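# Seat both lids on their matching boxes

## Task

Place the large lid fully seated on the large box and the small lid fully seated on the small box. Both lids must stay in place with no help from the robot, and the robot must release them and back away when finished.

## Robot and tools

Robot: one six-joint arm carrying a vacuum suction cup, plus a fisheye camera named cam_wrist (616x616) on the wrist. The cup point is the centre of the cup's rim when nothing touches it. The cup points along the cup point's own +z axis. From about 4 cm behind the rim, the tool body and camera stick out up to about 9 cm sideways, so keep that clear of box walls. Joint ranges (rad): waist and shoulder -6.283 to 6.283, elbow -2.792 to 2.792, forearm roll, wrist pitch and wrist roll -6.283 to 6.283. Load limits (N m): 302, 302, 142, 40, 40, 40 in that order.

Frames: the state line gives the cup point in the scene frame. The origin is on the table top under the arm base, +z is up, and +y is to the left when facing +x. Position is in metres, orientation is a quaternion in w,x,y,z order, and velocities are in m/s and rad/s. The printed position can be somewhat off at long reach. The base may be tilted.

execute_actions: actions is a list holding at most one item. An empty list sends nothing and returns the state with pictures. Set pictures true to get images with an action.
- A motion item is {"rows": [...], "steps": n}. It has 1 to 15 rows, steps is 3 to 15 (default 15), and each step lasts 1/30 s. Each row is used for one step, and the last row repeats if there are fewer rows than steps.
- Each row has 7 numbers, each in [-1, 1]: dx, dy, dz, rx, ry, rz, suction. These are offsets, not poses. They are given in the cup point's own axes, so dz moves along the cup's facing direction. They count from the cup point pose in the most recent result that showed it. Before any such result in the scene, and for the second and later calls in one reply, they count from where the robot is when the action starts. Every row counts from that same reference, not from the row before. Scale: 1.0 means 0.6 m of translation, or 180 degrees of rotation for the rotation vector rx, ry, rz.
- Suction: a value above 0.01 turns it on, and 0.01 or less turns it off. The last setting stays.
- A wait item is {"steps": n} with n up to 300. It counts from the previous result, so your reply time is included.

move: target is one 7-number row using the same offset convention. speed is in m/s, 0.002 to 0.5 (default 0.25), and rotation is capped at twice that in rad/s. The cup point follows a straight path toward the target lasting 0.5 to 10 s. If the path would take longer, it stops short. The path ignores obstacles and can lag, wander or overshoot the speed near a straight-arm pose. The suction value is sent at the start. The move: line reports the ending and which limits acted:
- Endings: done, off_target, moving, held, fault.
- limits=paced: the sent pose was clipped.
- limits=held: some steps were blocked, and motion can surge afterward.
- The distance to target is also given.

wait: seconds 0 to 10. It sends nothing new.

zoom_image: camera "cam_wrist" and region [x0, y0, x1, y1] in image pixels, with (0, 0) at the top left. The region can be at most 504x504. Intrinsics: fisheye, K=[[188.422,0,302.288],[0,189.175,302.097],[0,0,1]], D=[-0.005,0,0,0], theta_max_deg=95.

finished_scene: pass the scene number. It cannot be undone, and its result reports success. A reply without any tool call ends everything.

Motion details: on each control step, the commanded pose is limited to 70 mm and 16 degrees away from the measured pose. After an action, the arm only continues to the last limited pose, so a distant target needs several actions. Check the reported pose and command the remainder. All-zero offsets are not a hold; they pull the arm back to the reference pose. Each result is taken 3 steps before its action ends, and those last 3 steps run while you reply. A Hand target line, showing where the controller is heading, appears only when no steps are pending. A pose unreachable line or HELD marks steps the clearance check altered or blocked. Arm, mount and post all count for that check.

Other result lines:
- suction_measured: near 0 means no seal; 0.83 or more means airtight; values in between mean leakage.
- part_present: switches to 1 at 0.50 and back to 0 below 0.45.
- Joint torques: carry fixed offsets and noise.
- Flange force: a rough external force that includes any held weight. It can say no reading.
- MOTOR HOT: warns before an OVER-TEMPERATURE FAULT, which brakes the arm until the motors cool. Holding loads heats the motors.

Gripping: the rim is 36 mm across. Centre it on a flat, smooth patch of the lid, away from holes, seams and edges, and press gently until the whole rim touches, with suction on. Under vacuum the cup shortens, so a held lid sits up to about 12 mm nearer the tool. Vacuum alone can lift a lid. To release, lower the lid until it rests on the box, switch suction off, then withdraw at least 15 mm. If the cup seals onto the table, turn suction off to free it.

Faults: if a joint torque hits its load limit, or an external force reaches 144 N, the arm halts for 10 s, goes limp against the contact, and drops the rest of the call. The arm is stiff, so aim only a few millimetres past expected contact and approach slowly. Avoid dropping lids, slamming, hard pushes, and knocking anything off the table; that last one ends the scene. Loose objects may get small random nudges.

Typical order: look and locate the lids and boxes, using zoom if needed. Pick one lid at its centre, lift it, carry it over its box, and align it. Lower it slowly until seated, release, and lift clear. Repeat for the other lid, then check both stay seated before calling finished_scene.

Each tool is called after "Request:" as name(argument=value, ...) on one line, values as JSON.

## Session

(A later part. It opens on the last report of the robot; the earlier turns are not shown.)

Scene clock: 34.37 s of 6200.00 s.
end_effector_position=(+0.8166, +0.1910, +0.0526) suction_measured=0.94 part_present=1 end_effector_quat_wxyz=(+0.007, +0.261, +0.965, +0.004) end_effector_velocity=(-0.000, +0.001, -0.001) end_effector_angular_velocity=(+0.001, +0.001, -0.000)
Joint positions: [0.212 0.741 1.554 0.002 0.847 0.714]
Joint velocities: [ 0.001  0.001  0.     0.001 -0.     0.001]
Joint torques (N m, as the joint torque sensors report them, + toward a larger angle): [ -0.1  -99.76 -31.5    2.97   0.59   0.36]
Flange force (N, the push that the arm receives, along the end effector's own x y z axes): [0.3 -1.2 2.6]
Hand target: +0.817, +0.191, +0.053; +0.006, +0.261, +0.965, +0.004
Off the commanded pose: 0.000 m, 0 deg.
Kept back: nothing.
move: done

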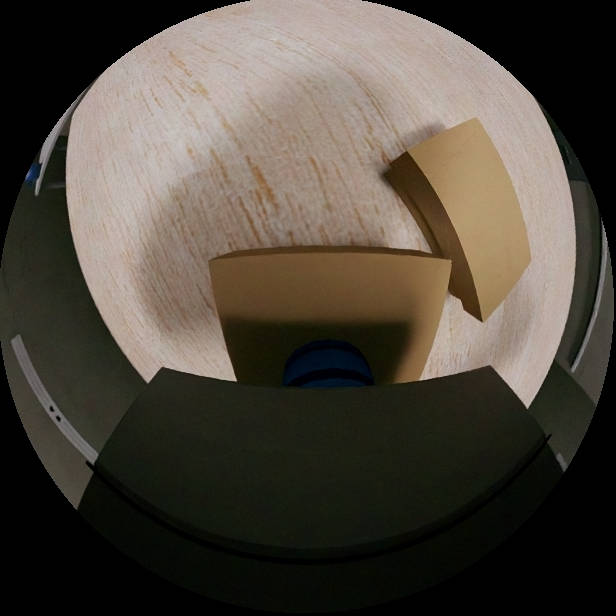

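Request:
move(target=[0, 0, 0.008, 0, 0, 0, 1], speed=0.008)

Request:
move(target=[0, 0, 0, 0, 0, 0, 0])

Request:
move(target=[0, 0, 0.006, 0, 0, 0, 0], speed=0.008)

Scene clock: 35.43 s of 6200.00 s.
end_effector_position=(+0.8167, +0.1910, +0.0478) suction_measured=0.94 part_present=1 end_effector_quat_wxyz=(+0.007, +0.261, +0.965, +0.004) end_effector_velocity=(-0.000, +0.001, -0.000) end_effector_angular_velocity=(+0.000, +0.000, +0.000)
Joint positions: [0.212 0.746 1.555 0.002 0.841 0.714]
Joint velocities: [ 0.001  0.    -0.     0.001  0.    -0.   ]
Joint torques (N m, as the joint torque sensors report them, + toward a larger angle): [  1.22 -99.8  -31.42   3.07   0.5    0.13]
Flange force (N, the push that the arm receives, along the end effector's own x y z axes): [-0.2 -2.7 1.8]
Hand target: +0.817, +0.191, +0.048; +0.007, +0.261, +0.965, +0.004
Off the commanded pose: 0.000 m, 0 deg.
Kept back: nothing.
move: done

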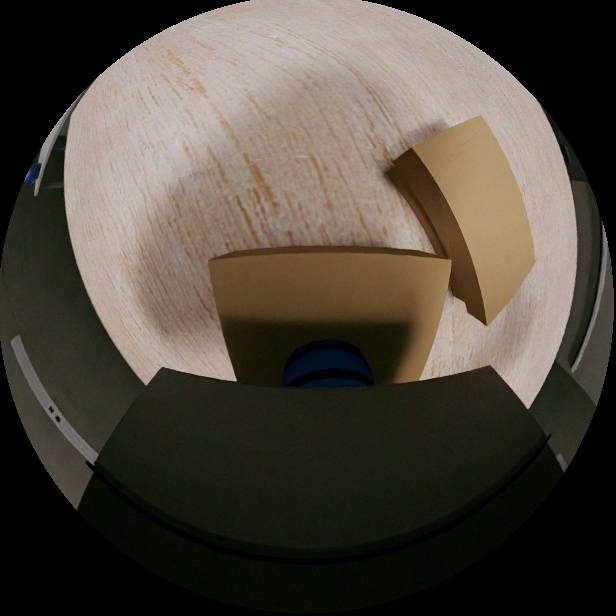

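Scene clock: 35.93 s of 6200.00 s.
end_effector_position=(+0.8166, +0.1910, +0.0478) suction_measured=0.00 part_present=0 end_effector_quat_wxyz=(+0.006, +0.261, +0.965, +0.004) end_effector_velocity=(+0.001, -0.001, +0.000) end_effector_angular_velocity=(-0.000, -0.001, +0.001)
Joint positions: [0.212 0.746 1.555 0.002 0.841 0.714]
Joint velocities: [-0.001 -0.    -0.    -0.    -0.    -0.002]
Joint torques (N m, as the joint torque sensors report them, + toward a larger angle): [  0.42 -96.04 -29.84   3.08   0.51   0.22]
Flange force (N, the push that the arm receives, along the end effector's own x y z axes): [0.6 -2.8 -2.7]
Hand target: +0.817, +0.191, +0.048; +0.007, +0.261, +0.965, +0.004
Off the commanded pose: 0.000 m, 0 deg.
Kept back: nothing.
move: done

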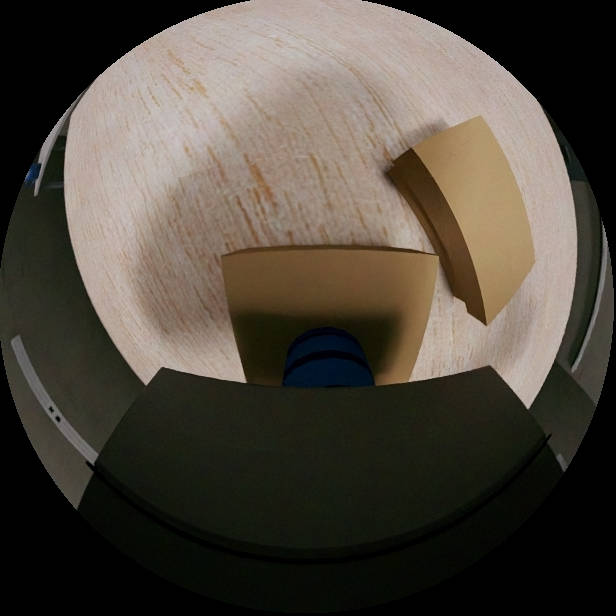

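Scene clock: 36.63 s of 6200.00 s.
end_effector_position=(+0.8167, +0.1910, +0.0442) suction_measured=0.00 part_present=0 end_effector_quat_wxyz=(+0.007, +0.261, +0.965, +0.004) end_effector_velocity=(+0.000, +0.000, -0.000) end_effector_angular_velocity=(-0.001, -0.001, +0.002)
Joint positions: [0.212 0.75  1.556 0.002 0.836 0.714]
Joint velocities: [ 0.     0.    -0.    -0.001 -0.001 -0.001]
Joint torques (N m, as the joint torque sensors report them, + toward a larger angle): [  0.25 -93.59 -28.67   3.04   0.59   0.21]
Flange force (N, the push that the arm receives, along the end effector's own x y z axes): [1.2 -2.6 -5.0]
Hand target: +0.817, +0.191, +0.044; +0.007, +0.261, +0.965, +0.004
Off the commanded pose: 0.000 m, 0 deg.
Kept back: nothing.
move: done

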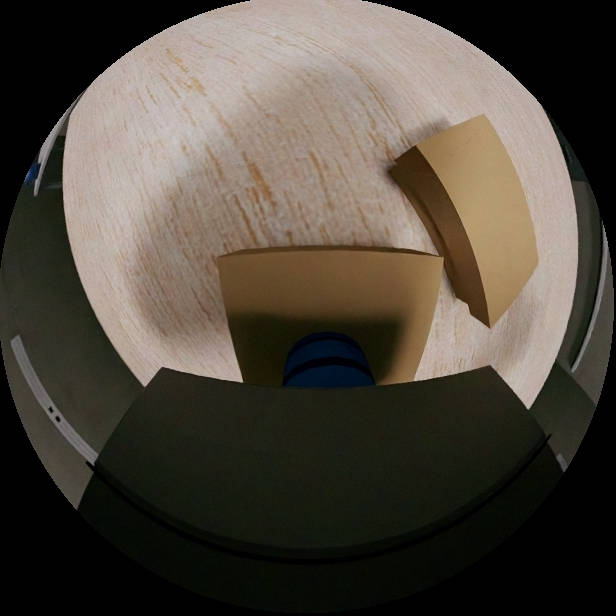

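Request:
move(target=[0, 0, -0.1, 0, 0, 0, 0], speed=0.08)

Request:
move(target=[0.35, 0, -0.15, 0, 0, 0, 0])

Scene clock: 37.93 s of 6200.00 s.
end_effector_position=(+0.8158, +0.1909, +0.1042) suction_measured=0.00 part_present=0 end_effector_quat_wxyz=(+0.006, +0.261, +0.965, +0.004) end_effector_velocity=(+0.001, -0.001, +0.000) end_effector_angular_velocity=(+0.000, -0.003, +0.002)
Joint positions: [0.212 0.688 1.537 0.002 0.917 0.714]
Joint velocities: [-0.001 -0.    -0.001 -0.001 -0.002 -0.002]
Joint torques (N m, as the joint torque sensors report them, + toward a larger angle): [ -0.22 -96.44 -33.15   3.07   0.51   0.23]
Flange force (N, the push that the arm receives, along the end effector's own x y z axes): [0.4 -1.7 1.9]
Hand target: +0.816, +0.191, +0.104; +0.006, +0.260, +0.965, +0.004
Off the commanded pose: 0.000 m, 0 deg.
Kept back: nothing.
move: done

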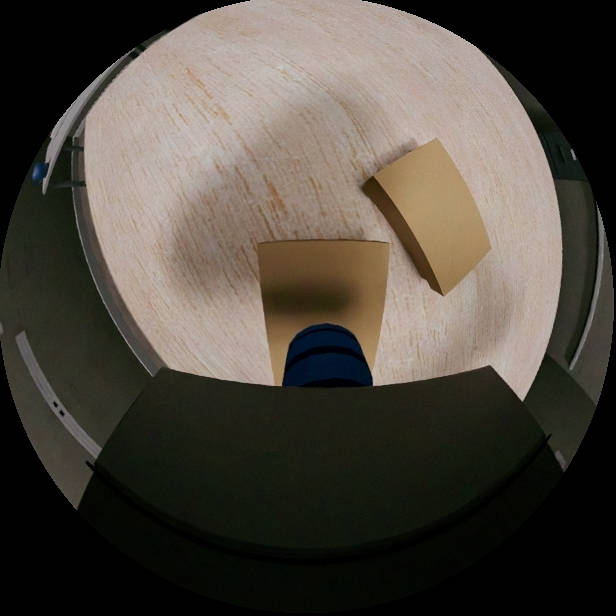

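Scene clock: 39.27 s of 6200.00 s.
end_effector_position=(+0.6327, +0.2959, +0.1917) suction_measured=0.00 part_present=0 end_effector_quat_wxyz=(+0.006, +0.261, +0.965, +0.003) end_effector_velocity=(-0.001, +0.000, -0.000) end_effector_angular_velocity=(-0.000, +0.002, +0.001)
Joint positions: [0.411 0.421 1.797 0.002 0.924 0.913]
Joint velocities: [ 0.001  0.     0.     0.     0.001 -0.001]
Joint torques (N m, as the joint torque sensors report them, + toward a larger angle): [ -0.51 -73.45 -34.05   3.07   0.38   0.22]
Flange force (N, the push that the arm receives, along the end effector's own x y z axes): [0.7 -2.3 2.5]
Hand target: +0.633, +0.296, +0.192; +0.006, +0.260, +0.965, +0.004
Off the commanded pose: 0.000 m, 0 deg.
Kept back: nothing.
move: done

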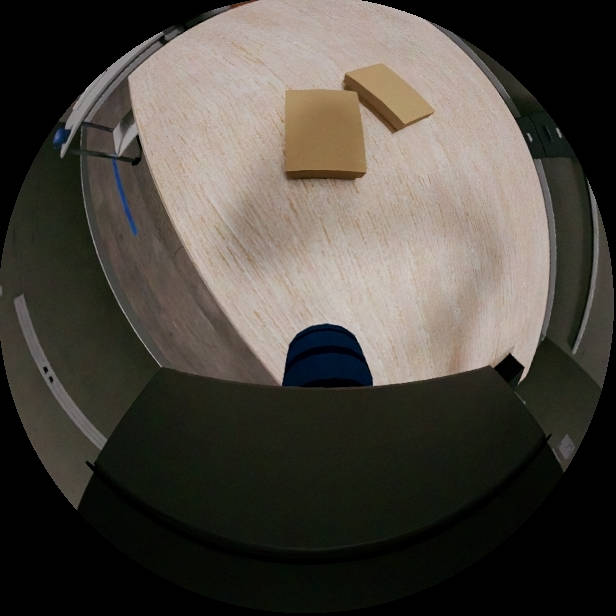

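Request:
finished_scene(scene=2)

The scene is finished: the task was done.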